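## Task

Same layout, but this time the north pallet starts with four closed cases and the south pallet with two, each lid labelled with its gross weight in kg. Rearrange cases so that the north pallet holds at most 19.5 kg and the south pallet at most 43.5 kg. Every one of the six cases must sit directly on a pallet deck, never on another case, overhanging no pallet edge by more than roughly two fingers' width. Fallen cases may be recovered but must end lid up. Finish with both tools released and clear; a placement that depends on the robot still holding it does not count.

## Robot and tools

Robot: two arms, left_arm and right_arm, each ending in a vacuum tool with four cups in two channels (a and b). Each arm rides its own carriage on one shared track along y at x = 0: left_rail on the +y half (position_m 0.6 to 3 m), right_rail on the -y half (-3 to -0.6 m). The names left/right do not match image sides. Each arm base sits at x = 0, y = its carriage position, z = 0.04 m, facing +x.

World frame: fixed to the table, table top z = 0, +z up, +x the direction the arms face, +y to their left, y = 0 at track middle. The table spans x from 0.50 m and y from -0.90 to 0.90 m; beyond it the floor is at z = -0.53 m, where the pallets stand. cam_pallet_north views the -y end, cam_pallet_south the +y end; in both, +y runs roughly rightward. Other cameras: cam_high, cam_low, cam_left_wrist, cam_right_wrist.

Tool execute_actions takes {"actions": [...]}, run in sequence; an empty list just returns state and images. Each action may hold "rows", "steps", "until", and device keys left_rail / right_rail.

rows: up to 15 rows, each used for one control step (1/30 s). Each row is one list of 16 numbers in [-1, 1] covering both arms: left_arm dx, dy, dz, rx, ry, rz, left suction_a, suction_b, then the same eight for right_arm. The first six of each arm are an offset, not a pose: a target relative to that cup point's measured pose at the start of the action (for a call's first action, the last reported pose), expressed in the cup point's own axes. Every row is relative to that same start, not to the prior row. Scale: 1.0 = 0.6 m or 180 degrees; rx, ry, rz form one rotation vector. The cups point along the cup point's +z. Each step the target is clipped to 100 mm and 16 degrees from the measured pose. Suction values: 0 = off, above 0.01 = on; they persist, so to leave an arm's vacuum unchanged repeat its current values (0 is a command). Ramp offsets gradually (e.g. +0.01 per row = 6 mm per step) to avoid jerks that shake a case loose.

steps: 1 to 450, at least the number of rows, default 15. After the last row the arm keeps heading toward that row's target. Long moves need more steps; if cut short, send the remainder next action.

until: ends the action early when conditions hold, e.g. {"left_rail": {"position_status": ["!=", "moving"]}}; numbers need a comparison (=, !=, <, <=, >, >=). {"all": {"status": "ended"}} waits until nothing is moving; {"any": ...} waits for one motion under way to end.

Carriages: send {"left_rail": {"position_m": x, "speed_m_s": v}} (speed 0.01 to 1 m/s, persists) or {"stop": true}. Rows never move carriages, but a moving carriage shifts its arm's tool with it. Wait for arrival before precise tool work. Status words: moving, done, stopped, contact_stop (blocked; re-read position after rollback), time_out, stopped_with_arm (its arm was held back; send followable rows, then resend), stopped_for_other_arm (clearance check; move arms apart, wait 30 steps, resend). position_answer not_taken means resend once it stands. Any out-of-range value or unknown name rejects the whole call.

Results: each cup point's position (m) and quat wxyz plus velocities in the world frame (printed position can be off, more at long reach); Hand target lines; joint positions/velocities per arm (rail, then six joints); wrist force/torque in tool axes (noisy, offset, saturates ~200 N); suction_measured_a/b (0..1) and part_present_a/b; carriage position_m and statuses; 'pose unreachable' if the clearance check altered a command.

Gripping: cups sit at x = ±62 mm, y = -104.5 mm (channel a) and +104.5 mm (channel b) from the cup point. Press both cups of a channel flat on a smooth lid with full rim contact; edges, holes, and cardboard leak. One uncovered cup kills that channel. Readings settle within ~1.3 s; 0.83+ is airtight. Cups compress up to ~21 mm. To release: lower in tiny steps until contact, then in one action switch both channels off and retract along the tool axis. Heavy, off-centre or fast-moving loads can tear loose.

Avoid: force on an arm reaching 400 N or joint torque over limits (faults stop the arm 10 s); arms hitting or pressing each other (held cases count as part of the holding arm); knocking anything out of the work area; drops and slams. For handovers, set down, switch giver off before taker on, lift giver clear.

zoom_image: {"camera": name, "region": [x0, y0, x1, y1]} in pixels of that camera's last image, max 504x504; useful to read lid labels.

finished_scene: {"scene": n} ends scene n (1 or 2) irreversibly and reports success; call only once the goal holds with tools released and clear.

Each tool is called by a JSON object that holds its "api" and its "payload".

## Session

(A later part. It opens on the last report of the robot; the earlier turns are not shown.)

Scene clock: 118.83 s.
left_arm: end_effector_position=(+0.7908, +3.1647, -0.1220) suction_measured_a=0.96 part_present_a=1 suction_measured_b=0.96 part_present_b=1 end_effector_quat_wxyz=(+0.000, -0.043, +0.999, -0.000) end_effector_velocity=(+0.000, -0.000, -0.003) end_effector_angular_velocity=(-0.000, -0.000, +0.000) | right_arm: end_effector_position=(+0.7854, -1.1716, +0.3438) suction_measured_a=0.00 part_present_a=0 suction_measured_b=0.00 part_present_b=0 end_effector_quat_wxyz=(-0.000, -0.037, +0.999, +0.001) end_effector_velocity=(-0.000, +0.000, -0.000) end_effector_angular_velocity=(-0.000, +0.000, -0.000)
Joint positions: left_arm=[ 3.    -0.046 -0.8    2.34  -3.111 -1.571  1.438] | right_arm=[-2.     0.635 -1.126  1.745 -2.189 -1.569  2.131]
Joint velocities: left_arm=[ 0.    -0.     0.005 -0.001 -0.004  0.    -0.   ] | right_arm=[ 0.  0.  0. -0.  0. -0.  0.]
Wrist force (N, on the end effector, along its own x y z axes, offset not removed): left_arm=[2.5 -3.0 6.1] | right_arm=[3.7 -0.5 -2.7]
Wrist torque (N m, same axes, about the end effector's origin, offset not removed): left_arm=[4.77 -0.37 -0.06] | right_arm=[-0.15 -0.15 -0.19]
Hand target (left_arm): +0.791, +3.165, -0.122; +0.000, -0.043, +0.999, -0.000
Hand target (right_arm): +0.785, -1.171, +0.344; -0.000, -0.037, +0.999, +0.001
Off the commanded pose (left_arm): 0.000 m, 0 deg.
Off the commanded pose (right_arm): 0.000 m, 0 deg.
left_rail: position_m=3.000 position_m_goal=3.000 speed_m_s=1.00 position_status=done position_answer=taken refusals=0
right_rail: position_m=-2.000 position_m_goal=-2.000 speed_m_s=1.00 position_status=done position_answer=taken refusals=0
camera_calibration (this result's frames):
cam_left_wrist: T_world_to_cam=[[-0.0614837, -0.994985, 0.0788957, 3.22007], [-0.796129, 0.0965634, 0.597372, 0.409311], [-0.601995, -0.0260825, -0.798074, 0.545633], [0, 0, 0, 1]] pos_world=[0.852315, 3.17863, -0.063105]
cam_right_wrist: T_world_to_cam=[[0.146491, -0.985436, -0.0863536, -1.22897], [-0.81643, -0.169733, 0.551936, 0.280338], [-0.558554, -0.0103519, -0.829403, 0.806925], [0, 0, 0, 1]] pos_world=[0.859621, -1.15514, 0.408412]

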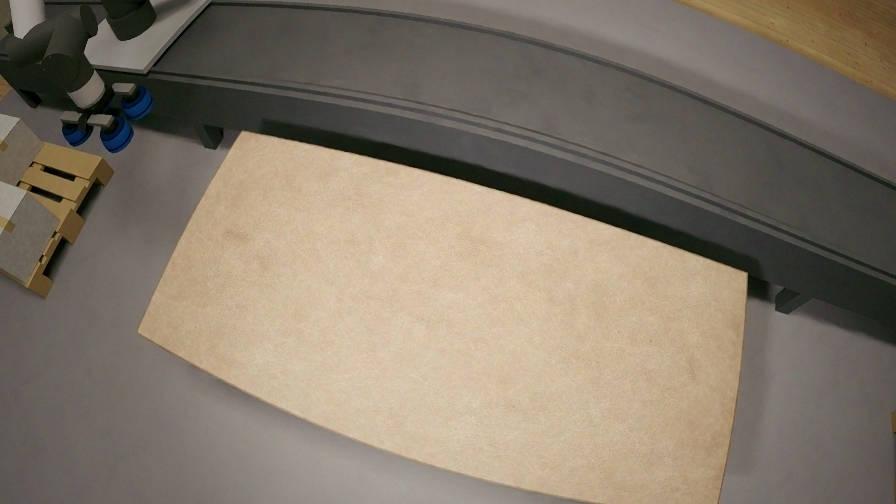

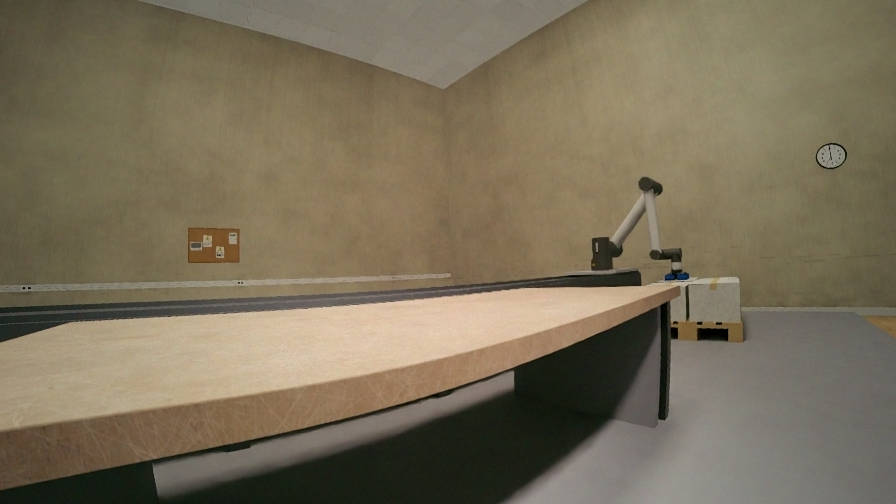

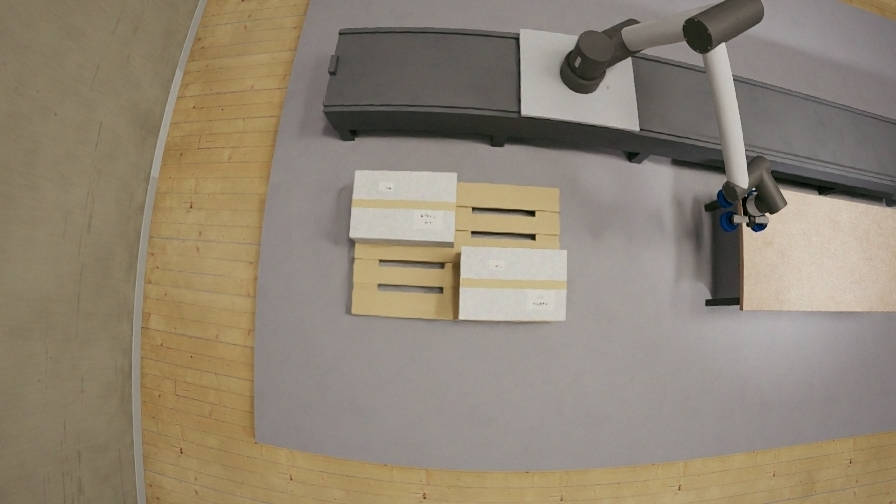

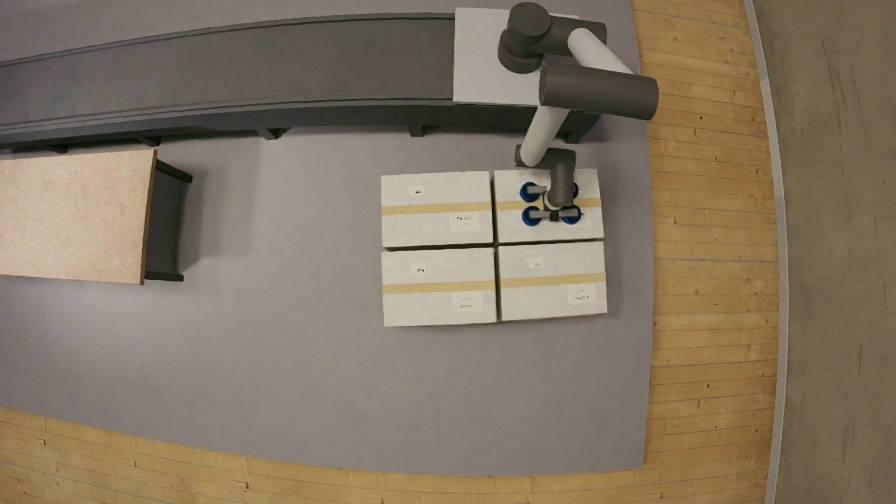

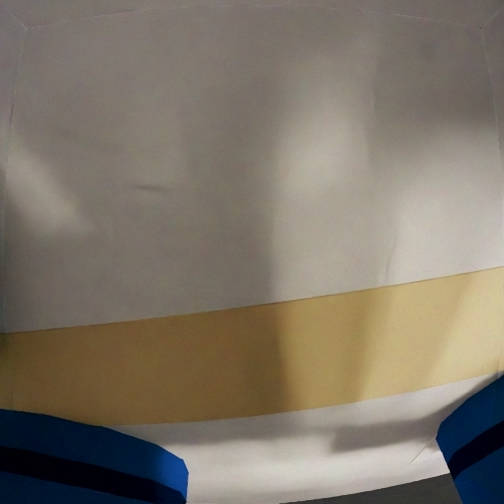

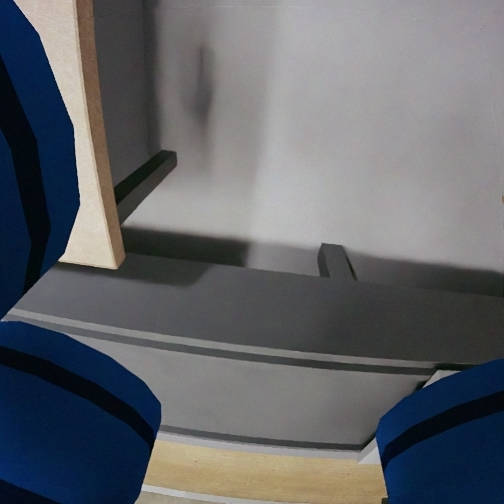

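{"api": "execute_actions", "payload": {"actions": [{"rows":[[0,0,0.0023,0,0,0,1,1,0,0,0,0,0,0,0,0]],"steps":6}]}}

Scene clock: 119.53 s.
left_arm: end_effector_position=(+0.7908, +3.1647, -0.1231) suction_measured_a=0.96 part_present_a=1 suction_measured_b=0.96 part_present_b=1 end_effector_quat_wxyz=(+0.000, -0.043, +0.999, -0.000) end_effector_velocity=(+0.000, -0.000, -0.003) end_effector_angular_velocity=(-0.000, -0.000, -0.000) | right_arm: end_effector_position=(+0.7854, -1.1716, +0.3438) suction_measured_a=0.00 part_present_a=0 suction_measured_b=0.00 part_present_b=0 end_effector_quat_wxyz=(-0.000, -0.037, +0.999, +0.001) end_effector_velocity=(-0.000, +0.000, +0.000) end_effector_angular_velocity=(+0.000, -0.000, +0.000)
Joint positions: left_arm=[ 3.    -0.046 -0.798  2.34  -3.113 -1.571  1.438] | right_arm=[-2.     0.635 -1.126  1.745 -2.189 -1.569  2.131]
Joint velocities: left_arm=[ 0.    -0.     0.005 -0.001 -0.004  0.     0.   ] | right_arm=[ 0.  0. -0. -0.  0. -0. -0.]
Wrist force (N, on the end effector, along its own x y z axes, offset not removed): left_arm=[5.4 -5.6 -0.3] | right_arm=[4.5 1.3 0.2]
Wrist torque (N m, same axes, about the end effector's origin, offset not removed): left_arm=[4.38 -0.82 0.06] | right_arm=[0.05 -0.25 -0.10]
Hand target (left_arm): +0.791, +3.165, -0.123; +0.000, -0.043, +0.999, -0.000
Hand target (right_arm): +0.785, -1.171, +0.344; -0.000, -0.037, +0.999, +0.001
Off the commanded pose (left_arm): 0.000 m, 0 deg.
Off the commanded pose (right_arm): 0.000 m, 0 deg.
left_rail: position_m=3.000 position_m_goal=3.000 speed_m_s=1.00 position_status=done position_answer=taken refusals=0
right_rail: position_m=-2.000 position_m_goal=-2.000 speed_m_s=1.00 position_status=done position_answer=taken refusals=0
camera_calibration (this result's frames):
cam_left_wrist: T_world_to_cam=[[-0.061483, -0.994985, 0.0788961, 3.22015], [-0.796124, 0.0965632, 0.597379, 0.409952], [-0.602001, -0.0260825, -0.798069, 0.544778], [0, 0, 0, 1]] pos_world=[0.852315, 3.17863, -0.0641833]
cam_right_wrist: T_world_to_cam=[[0.146491, -0.985436, -0.0863537, -1.22897], [-0.81643, -0.169733, 0.551936, 0.280338], [-0.558554, -0.0103517, -0.829404, 0.806925], [0, 0, 0, 1]] pos_world=[0.859621, -1.15514, 0.408412]

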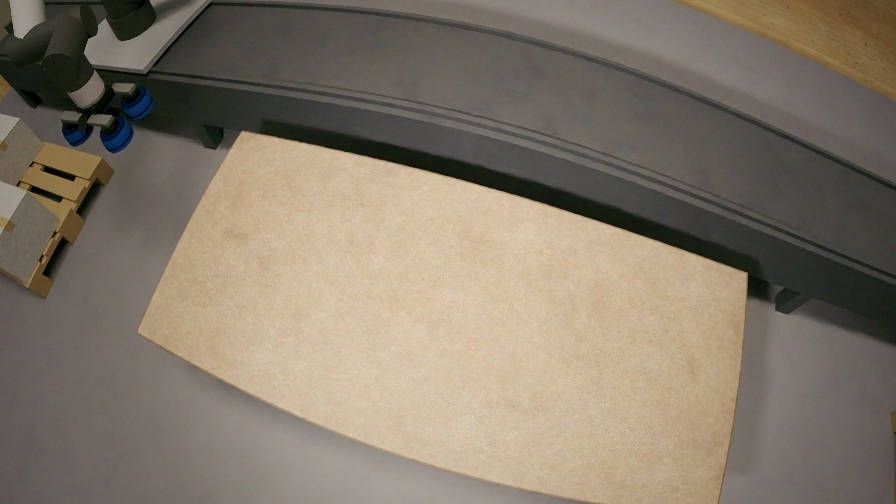

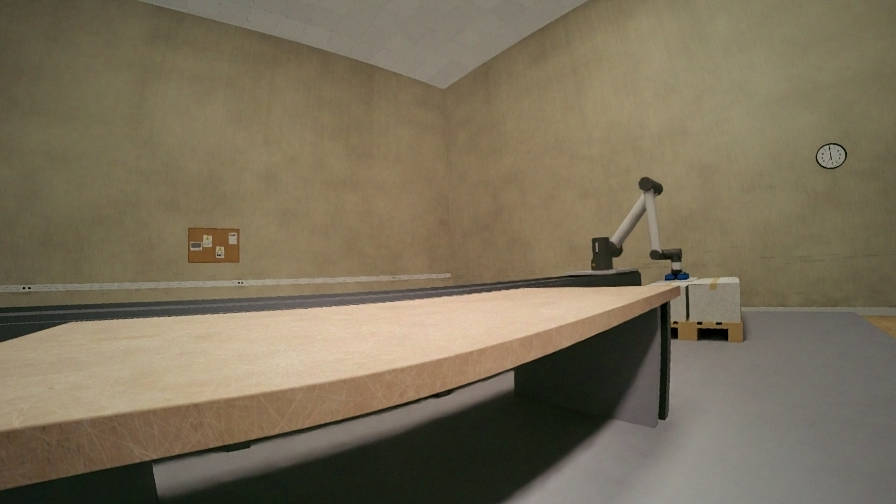

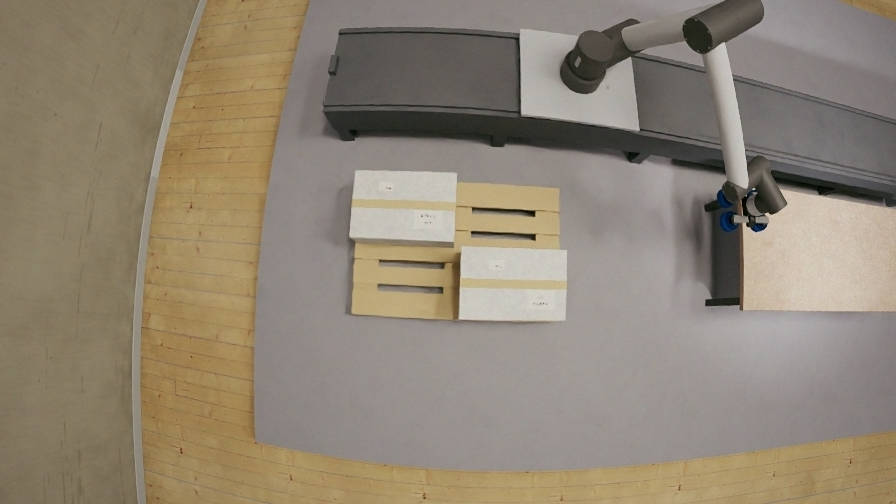

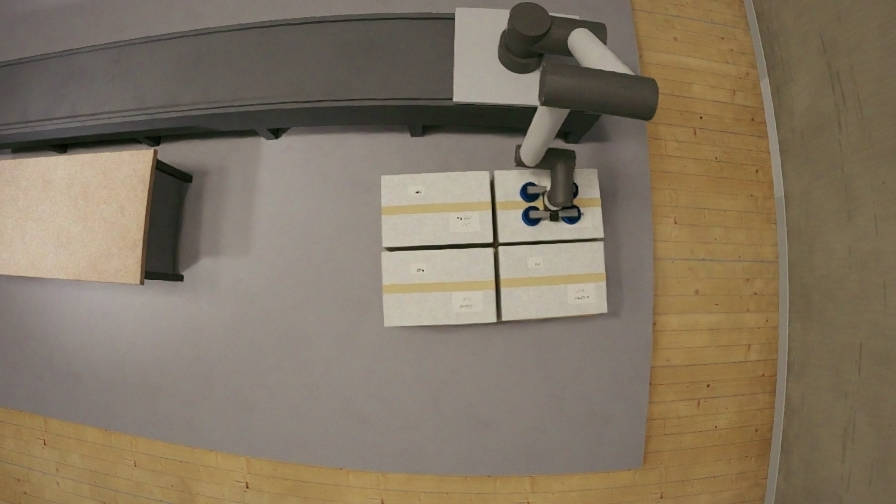

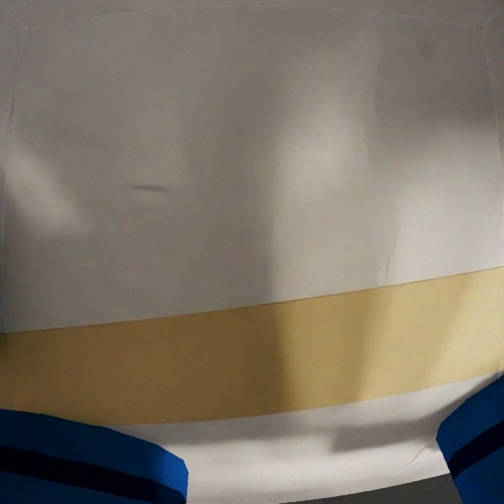

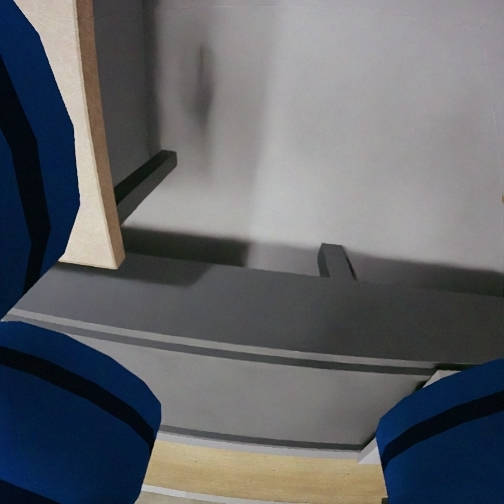

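{"api": "execute_actions", "payload": {"actions": [{"rows":[[0,0,0.0023,0,0,0,1,1,0,0,0,0,0,0,0,0]],"steps":6}]}}

Scene clock: 120.33 s.
left_arm: end_effector_position=(+0.7908, +3.1647, -0.1242) suction_measured_a=0.96 part_present_a=1 suction_measured_b=0.96 part_present_b=1 end_effector_quat_wxyz=(+0.000, -0.043, +0.999, -0.000) end_effector_velocity=(+0.000, -0.000, -0.003) end_effector_angular_velocity=(-0.000, -0.000, -0.000) | right_arm: end_effector_position=(+0.7854, -1.1716, +0.3438) suction_measured_a=0.00 part_present_a=0 suction_measured_b=0.00 part_present_b=0 end_effector_quat_wxyz=(-0.000, -0.037, +0.999, +0.001) end_effector_velocity=(+0.000, +0.000, -0.000) end_effector_angular_velocity=(-0.000, +0.000, -0.000)
Joint positions: left_arm=[ 3.    -0.046 -0.796  2.34  -3.114 -1.571  1.438] | right_arm=[-2.     0.635 -1.126  1.745 -2.189 -1.569  2.131]
Joint velocities: left_arm=[ 0.     0.     0.005 -0.001 -0.004 -0.     0.   ] | right_arm=[ 0. -0.  0. -0. -0.  0. -0.]
Wrist force (N, on the end effector, along its own x y z axes, offset not removed): left_arm=[-2.5 -1.2 0.2] | right_arm=[4.6 0.1 -0.6]
Wrist torque (N m, same axes, about the end effector's origin, offset not removed): left_arm=[4.99 0.11 -0.11] | right_arm=[-0.03 -0.32 -0.12]
Hand target (left_arm): +0.791, +3.165, -0.124; +0.000, -0.043, +0.999, -0.000
Hand target (right_arm): +0.785, -1.171, +0.344; -0.000, -0.037, +0.999, +0.001
Off the commanded pose (left_arm): 0.000 m, 0 deg.
Off the commanded pose (right_arm): 0.000 m, 0 deg.
left_rail: position_m=3.000 position_m_goal=3.000 speed_m_s=1.00 position_status=done position_answer=taken refusals=0
right_rail: position_m=-2.000 position_m_goal=-2.000 speed_m_s=1.00 position_status=done position_answer=taken refusals=0
camera_calibration (this result's frames):
cam_left_wrist: T_world_to_cam=[[-0.0614855, -0.994985, 0.0788963, 3.22024], [-0.796119, 0.0965656, 0.597386, 0.410579], [-0.602009, -0.0260802, -0.798063, 0.543924], [0, 0, 0, 1]] pos_world=[0.852315, 3.17863, -0.0652534]
cam_right_wrist: T_world_to_cam=[[0.146491, -0.985436, -0.0863538, -1.22897], [-0.81643, -0.169733, 0.551935, 0.280338], [-0.558554, -0.0103517, -0.829404, 0.806925], [0, 0, 0, 1]] pos_world=[0.859621, -1.15513, 0.408412]

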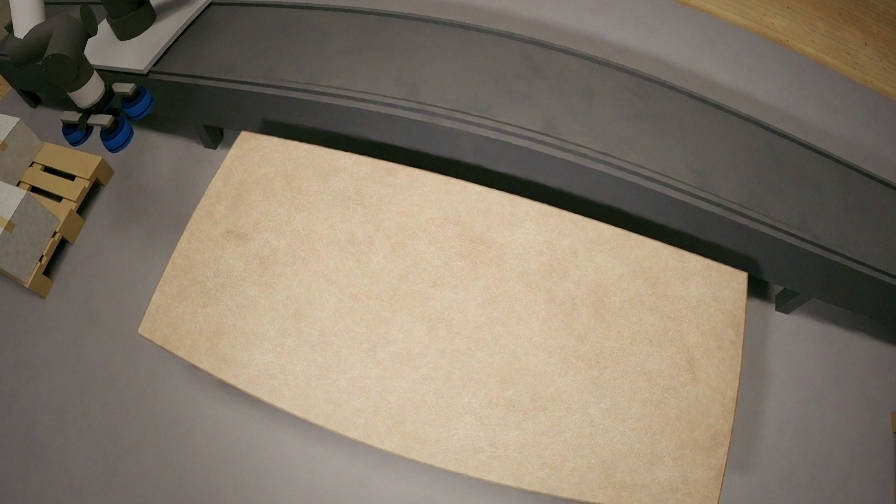

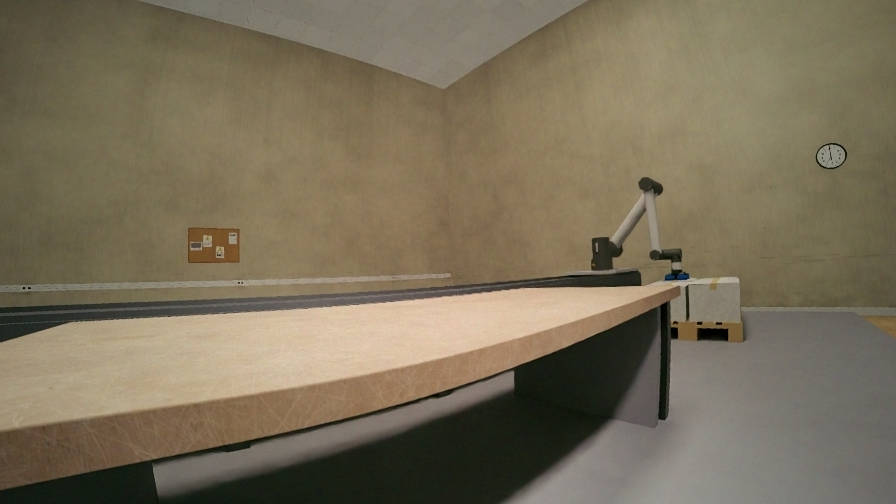

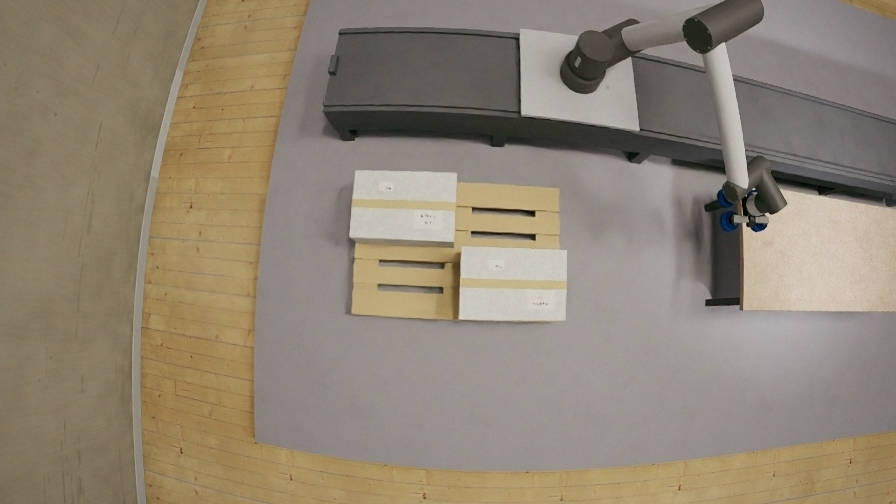

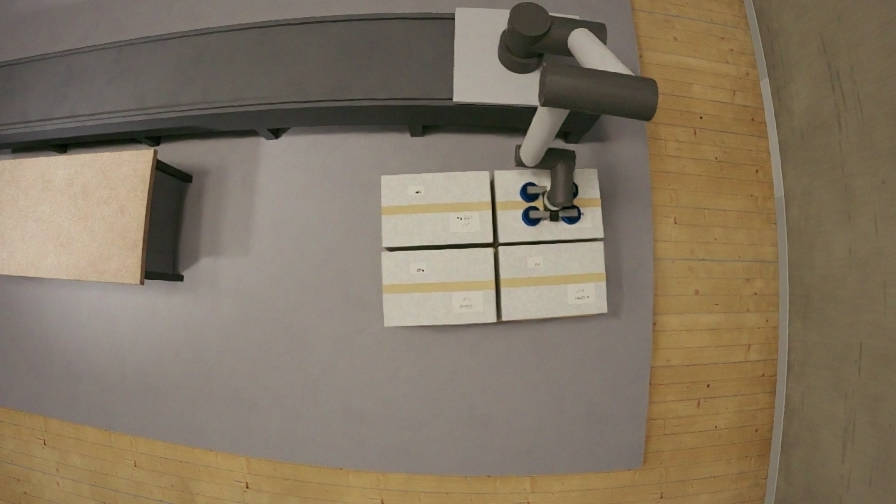

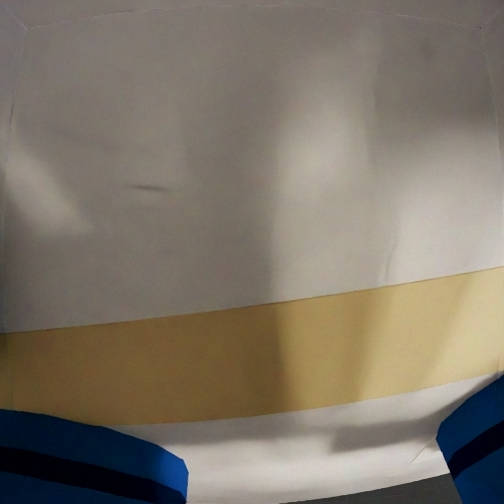

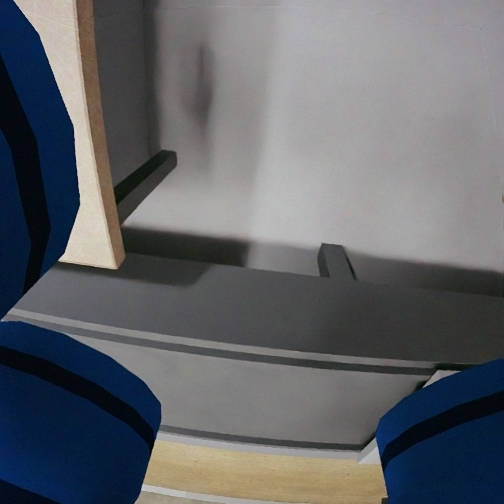

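{"api": "execute_actions", "payload": {"actions": [{"rows":[[0,0,0.0023,0,0,0,1,1,0,0,0,0,0,0,0,0]],"steps":6}]}}

Scene clock: 120.93 s.
left_arm: end_effector_position=(+0.7908, +3.1647, -0.1250) suction_measured_a=0.96 part_present_a=1 suction_measured_b=0.96 part_present_b=1 end_effector_quat_wxyz=(+0.000, -0.043, +0.999, -0.000) end_effector_velocity=(+0.000, -0.000, -0.001) end_effector_angular_velocity=(-0.000, -0.001, +0.000) | right_arm: end_effector_position=(+0.7854, -1.1716, +0.3438) suction_measured_a=0.00 part_present_a=0 suction_measured_b=0.00 part_present_b=0 end_effector_quat_wxyz=(-0.000, -0.037, +0.999, +0.001) end_effector_velocity=(+0.000, +0.000, -0.000) end_effector_angular_velocity=(-0.000, +0.000, +0.000)
Joint positions: left_arm=[ 3.    -0.046 -0.795  2.339 -3.116 -1.571  1.438] | right_arm=[-2.     0.635 -1.126  1.745 -2.189 -1.569  2.131]
Joint velocities: left_arm=[ 0.     0.     0.002 -0.    -0.004 -0.    -0.   ] | right_arm=[ 0. -0.  0. -0.  0.  0. -0.]
Wrist force (N, on the end effector, along its own x y z axes, offset not removed): left_arm=[44.3 1.8 -147.1] | right_arm=[4.2 0.3 -1.3]
Wrist torque (N m, same axes, about the end effector's origin, offset not removed): left_arm=[8.90 2.90 1.24] | right_arm=[-0.04 -0.27 -0.17]
Hand target (left_arm): +0.791, +3.165, -0.126; +0.000, -0.043, +0.999, -0.000
Hand target (right_arm): +0.785, -1.171, +0.344; -0.000, -0.037, +0.999, +0.001
Off the commanded pose (left_arm): 0.001 m, 0 deg.
Off the commanded pose (right_arm): 0.000 m, 0 deg.
left_rail: position_m=3.000 position_m_goal=3.000 speed_m_s=1.00 position_status=done position_answer=taken refusals=0
right_rail: position_m=-2.000 position_m_goal=-2.000 speed_m_s=1.00 position_status=done position_answer=taken refusals=0
camera_calibration (this result's frames):
cam_left_wrist: T_world_to_cam=[[-0.0615565, -0.994981, 0.07889, 3.22035], [-0.796341, 0.0966087, 0.597083, 0.411109], [-0.601707, -0.0260691, -0.798291, 0.543007], [0, 0, 0, 1]] pos_world=[0.852347, 3.17862, -0.0660417]
cam_right_wrist: T_world_to_cam=[[0.146491, -0.985436, -0.0863537, -1.22897], [-0.81643, -0.169733, 0.551936, 0.280338], [-0.558554, -0.0103516, -0.829403, 0.806925], [0, 0, 0, 1]] pos_world=[0.859621, -1.15514, 0.408412]

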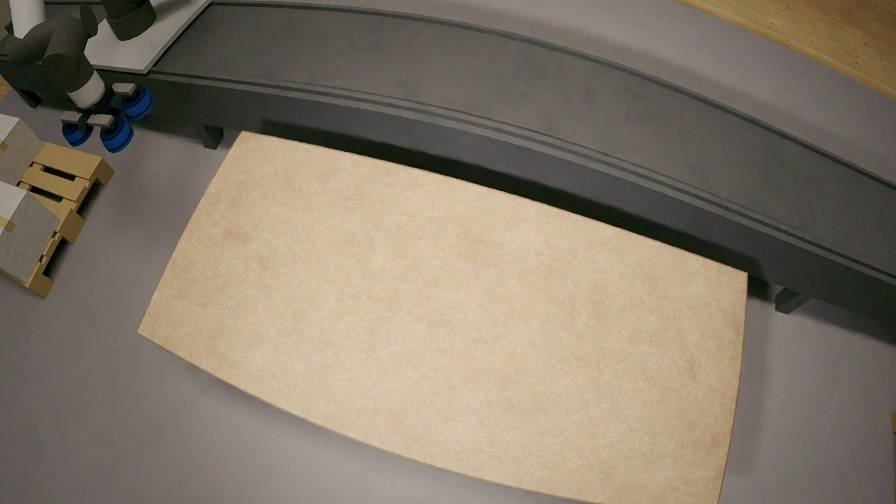

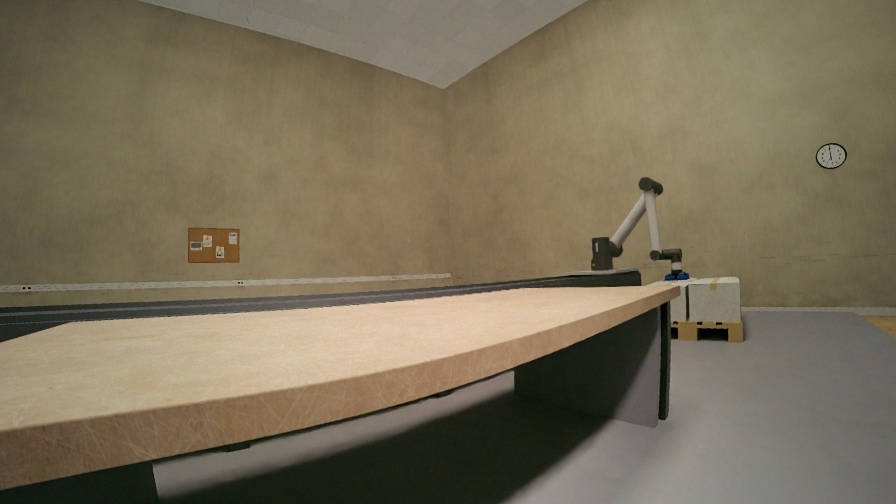

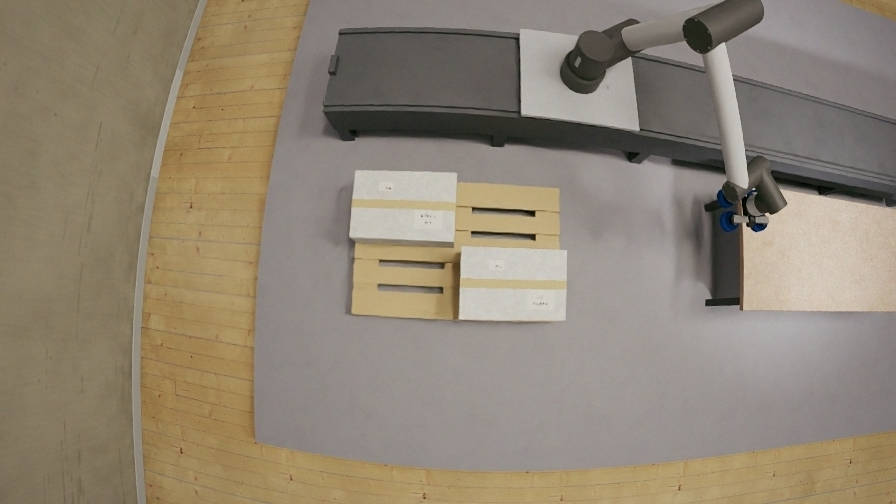

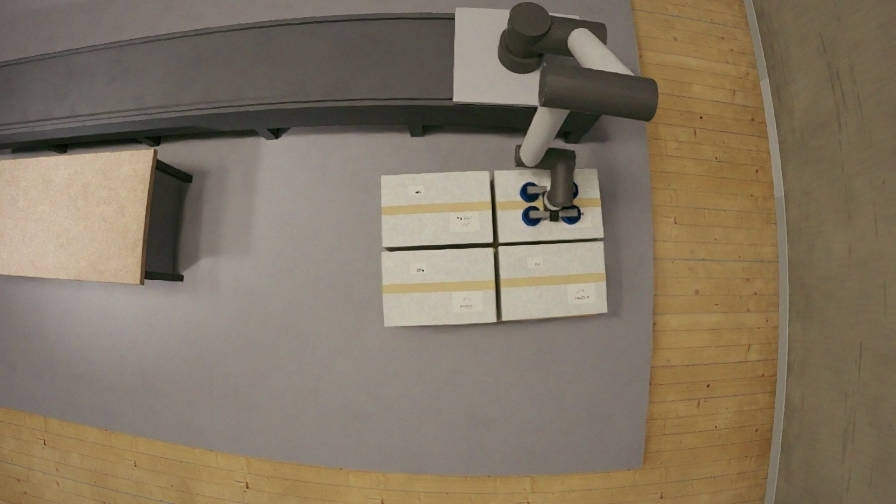

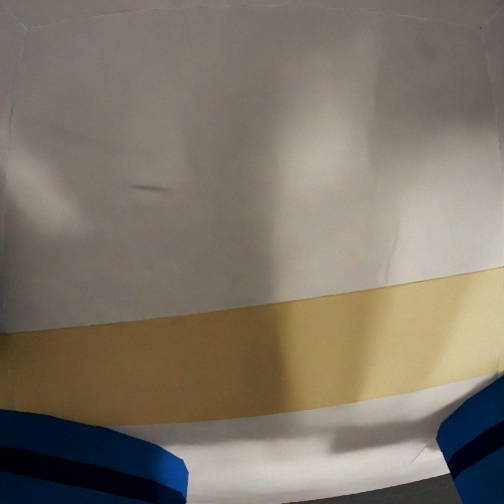

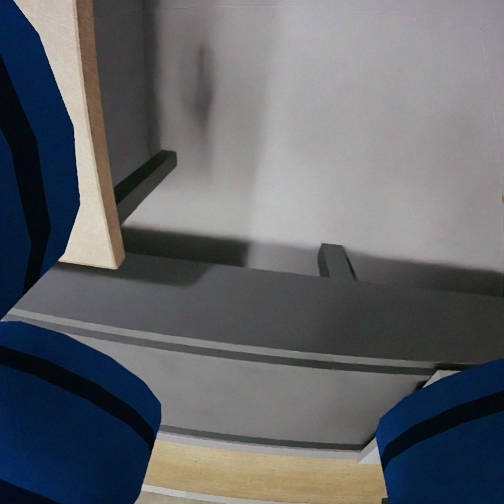

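{"api": "execute_actions", "payload": {"actions": [{"rows":[[0,0,-0.0008,0,0,0,1,1,0,0,0,0,0,0,0,0]],"steps":2}]}}

Scene clock: 121.50 s.
left_arm: end_effector_position=(+0.7908, +3.1647, -0.1252) suction_measured_a=0.96 part_present_a=1 suction_measured_b=0.96 part_present_b=1 end_effector_quat_wxyz=(+0.000, -0.043, +0.999, -0.000) end_effector_velocity=(+0.002, -0.000, +0.003) end_effector_angular_velocity=(-0.000, -0.004, +0.000) | right_arm: end_effector_position=(+0.7854, -1.1716, +0.3438) suction_measured_a=0.00 part_present_a=0 suction_measured_b=0.00 part_present_b=0 end_effector_quat_wxyz=(-0.000, -0.037, +0.999, +0.001) end_effector_velocity=(-0.000, +0.000, -0.000) end_effector_angular_velocity=(-0.000, +0.000, +0.000)
Joint positions: left_arm=[ 3.    -0.046 -0.795  2.339 -3.116 -1.571  1.438] | right_arm=[-2.     0.635 -1.126  1.745 -2.189 -1.569  2.131]
Joint velocities: left_arm=[ 0.     0.    -0.004 -0.     0.    -0.     0.   ] | right_arm=[ 0.  0.  0. -0.  0.  0. -0.]
Wrist force (N, on the end effector, along its own x y z axes, offset not removed): left_arm=[79.5 -7.2 -200.0] | right_arm=[3.5 0.6 -1.3]
Wrist torque (N m, same axes, about the end effector's origin, offset not removed): left_arm=[6.95 5.19 1.48] | right_arm=[-0.04 -0.17 -0.18]
Hand target (left_arm): +0.791, +3.165, -0.125; +0.000, -0.043, +0.999, -0.000
Hand target (right_arm): +0.785, -1.171, +0.344; -0.000, -0.037, +0.999, +0.001
Off the commanded pose (left_arm): 0.001 m, 0 deg.
Off the commanded pose (right_arm): 0.000 m, 0 deg.
left_rail: position_m=3.000 position_m_goal=3.000 speed_m_s=1.00 position_status=done position_answer=taken refusals=0
right_rail: position_m=-2.000 position_m_goal=-2.000 speed_m_s=1.00 position_status=done position_answer=taken refusals=0
camera_calibration (this result's frames):
cam_left_wrist: T_world_to_cam=[[-0.061554, -0.994981, 0.0788909, 3.22036], [-0.796322, 0.0966081, 0.597108, 0.41124], [-0.601733, -0.0260681, -0.798272, 0.542828], [0, 0, 0, 1]] pos_world=[0.852343, 3.17862, -0.0662882]
cam_right_wrist: T_world_to_cam=[[0.146491, -0.985436, -0.0863537, -1.22897], [-0.81643, -0.169733, 0.551936, 0.280338], [-0.558554, -0.0103516, -0.829404, 0.806925], [0, 0, 0, 1]] pos_world=[0.859621, -1.15514, 0.408412]

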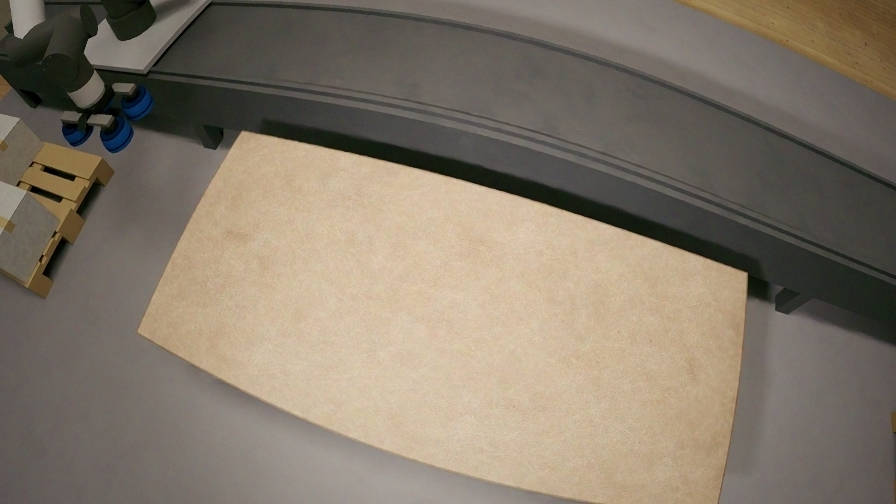

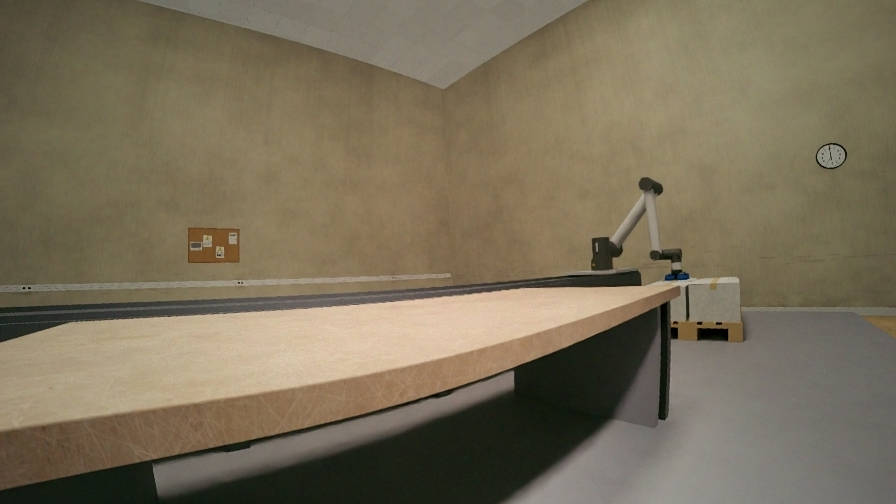

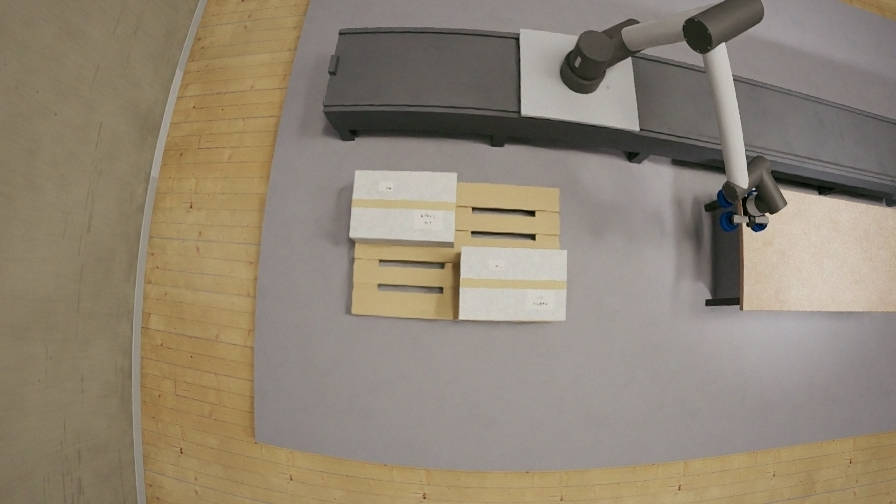

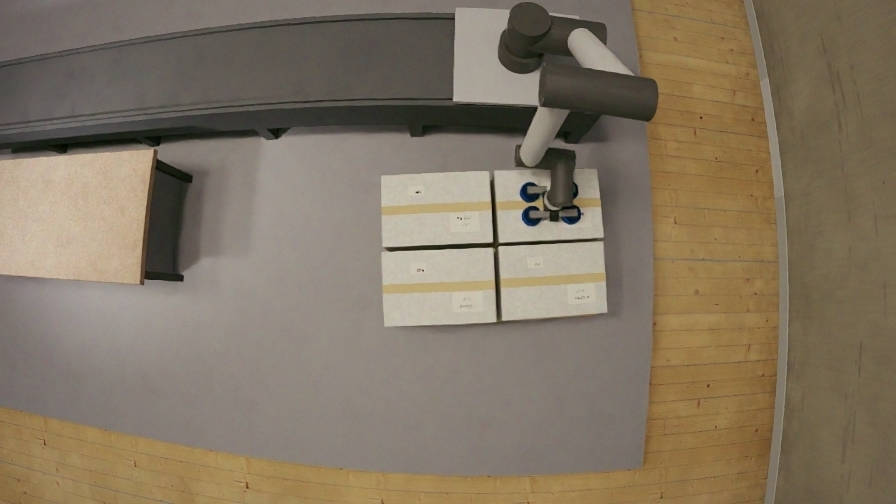

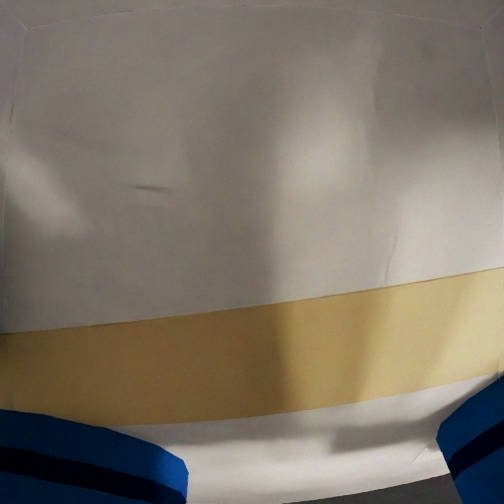

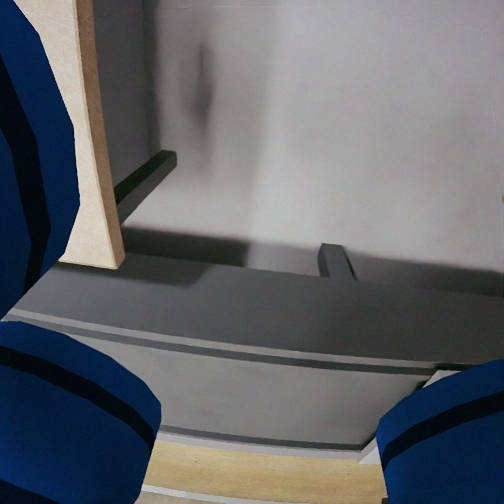

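{"api": "execute_actions", "payload": {"actions": [{"rows":[[0,0,-0.002,0,0,0,1,1,0,0,0,0,0,0,0,0],[0,0,-0.007,0,0,0,0,0,0,0,0,0,0,0,0,0],[0,0,-0.013,0,0,0,0,0,0,0,0,0,0,0,0,0],[0,0,-0.02,0,0,0,0,0,0,0,0,0,0,0,0,0],[0,0,-0.029,0,0,0,0,0,0,0,0,0,0,0,0,0],[0,0,-0.04,0,0,0,0,0,0,0,0,0,0,0,0,0],[0,0,-0.053,0,0,0,0,0,0,0,0,0,0,0,0,0],[0,0,-0.068,0,0,0,0,0,0,0,0,0,0,0,0,0],[0,0,-0.086,0,0,0,0,0,0,0,0,0,0,0,0,0],[0,0,-0.106,0,0,0,0,0,0,0,0,0,0,0,0,0],[0,0,-0.128,0,0,0,0,0,0,0,0,0,0,0,0,0],[0,0,-0.152,0,0,0,0,0,0,0,0,0,0,0,0,0],[0,0,-0.178,0,0,0,0,0,0,0,0,0,0,0,0,0],[0,0,-0.205,0,0,0,0,0,0,0,0,0,0,0,0,0],[0,0,-0.26,0,0,0,0,0,0,0,0,0,0,0,0,0]],"steps":17},{"steps":1,"left_rail":{"position_m":1.5}}]}}

Scene clock: 123.30 s.
left_arm: end_effector_position=(+0.7905, +3.1650, -0.0152) suction_measured_a=0.01 part_present_a=0 suction_measured_b=0.01 part_present_b=0 end_effector_quat_wxyz=(+0.003, -0.043, +0.999, -0.000) end_effector_velocity=(+0.005, +0.001, +0.365) end_effector_angular_velocity=(-0.001, -0.033, +0.000) | right_arm: end_effector_position=(+0.7854, -1.1716, +0.3438) suction_measured_a=0.00 part_present_a=0 suction_measured_b=0.00 part_present_b=0 end_effector_quat_wxyz=(-0.000, -0.037, +0.999, +0.001) end_effector_velocity=(-0.000, -0.000, +0.000) end_effector_angular_velocity=(+0.000, -0.000, +0.000)
Joint positions: left_arm=[ 3.    -0.046 -0.972  2.356 -2.96  -1.571  1.438] | right_arm=[-2.     0.635 -1.126  1.745 -2.189 -1.569  2.131]
Joint velocities: left_arm=[-0.     0.001 -0.581  0.01   0.539  0.     0.001] | right_arm=[ 0.  0. -0.  0.  0. -0. -0.]
Wrist force (N, on the end effector, along its own x y z axes, offset not removed): left_arm=[-0.8 -0.1 -6.6] | right_arm=[2.6 -0.2 -0.2]
Wrist torque (N m, same axes, about the end effector's origin, offset not removed): left_arm=[-0.75 0.01 -0.15] | right_arm=[-0.17 0.02 -0.15]
Hand target (left_arm): +0.790, +3.163, +0.027; +0.002, -0.043, +0.999, -0.000
Hand target (right_arm): +0.785, -1.171, +0.344; -0.000, -0.037, +0.999, +0.001
Off the commanded pose (left_arm): 0.046 m, 0 deg.
Off the commanded pose (right_arm): 0.000 m, 0 deg.
left_rail: position_m=3.000 position_m_goal=1.500 speed_m_s=1.00 position_status=moving position_answer=taken refusals=0
right_rail: position_m=-2.000 position_m_goal=-2.000 speed_m_s=1.00 position_status=done position_answer=taken refusals=0
camera_calibration (this result's frames):
cam_left_wrist: T_world_to_cam=[[-0.0619893, -0.994982, 0.0785349, 3.21235], [-0.79918, 0.0966183, 0.593276, 0.347466], [-0.597887, -0.0259868, -0.801159, 0.627143], [0, 0, 0, 1]] pos_world=[0.85178, 3.17896, 0.0440155]
cam_right_wrist: T_world_to_cam=[[0.14649, -0.985436, -0.0863537, -1.22897], [-0.81643, -0.169733, 0.551936, 0.280339], [-0.558554, -0.0103516, -0.829403, 0.806925], [0, 0, 0, 1]] pos_world=[0.859621, -1.15514, 0.408412]

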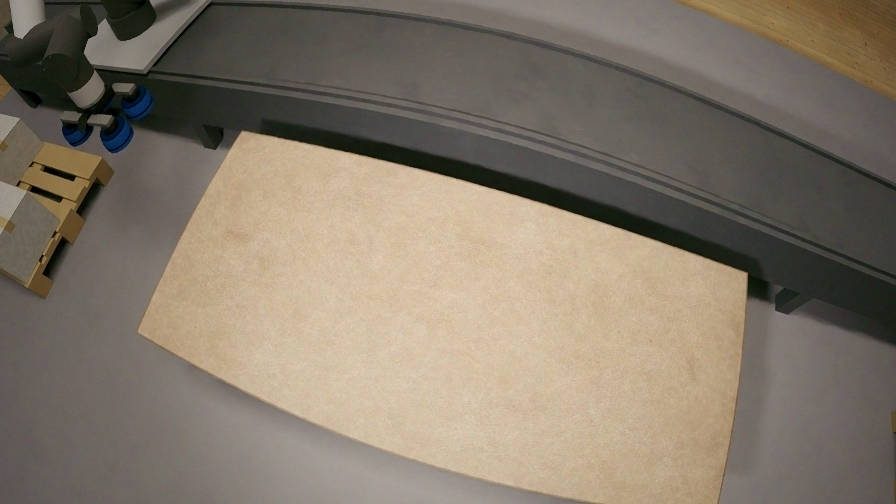

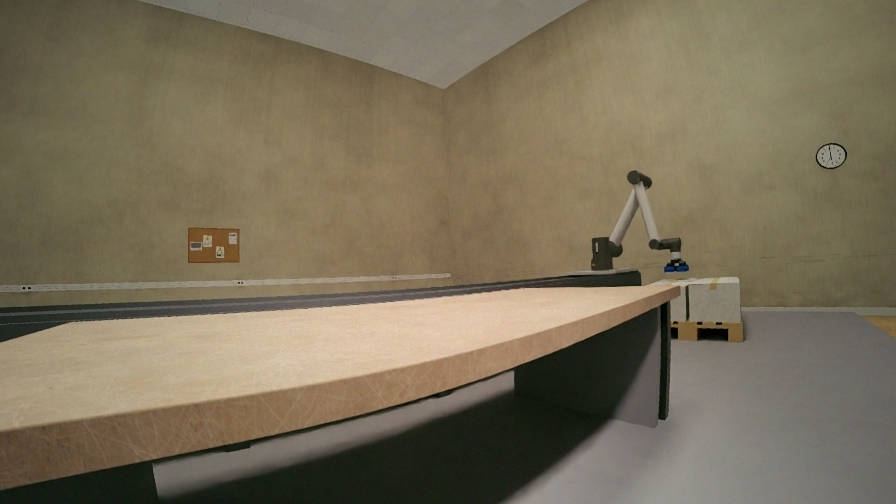

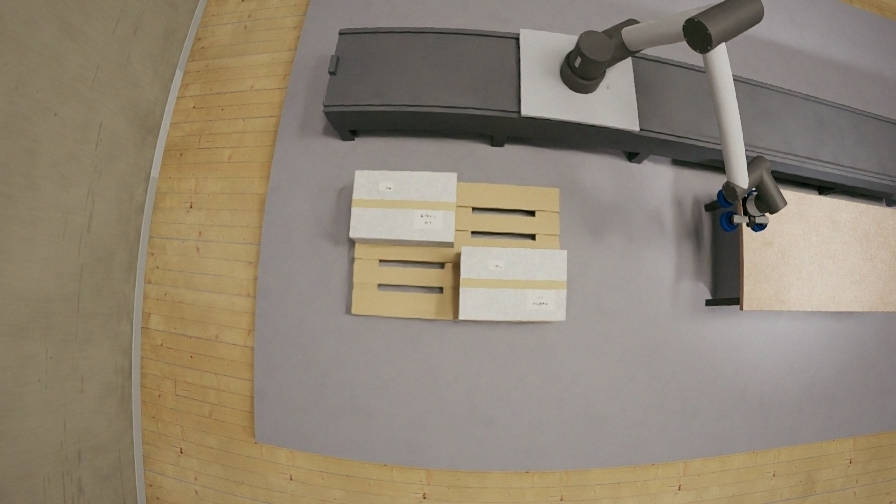

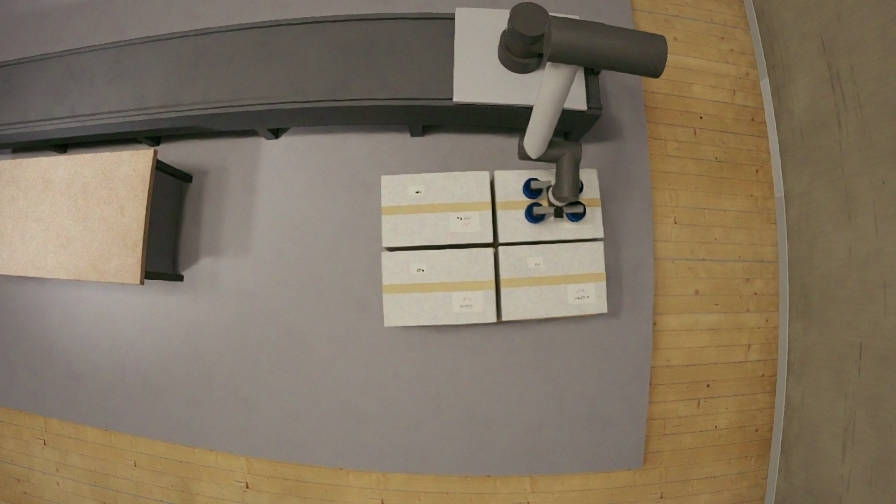

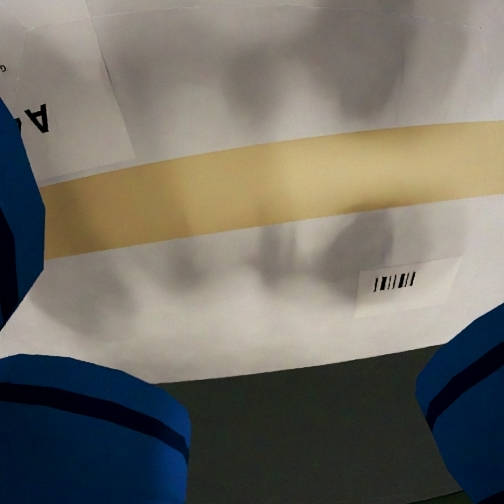

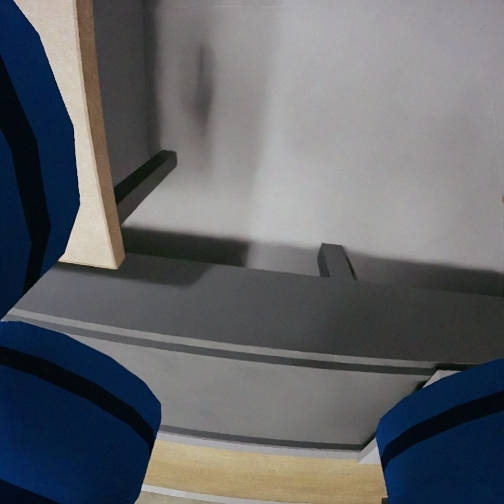

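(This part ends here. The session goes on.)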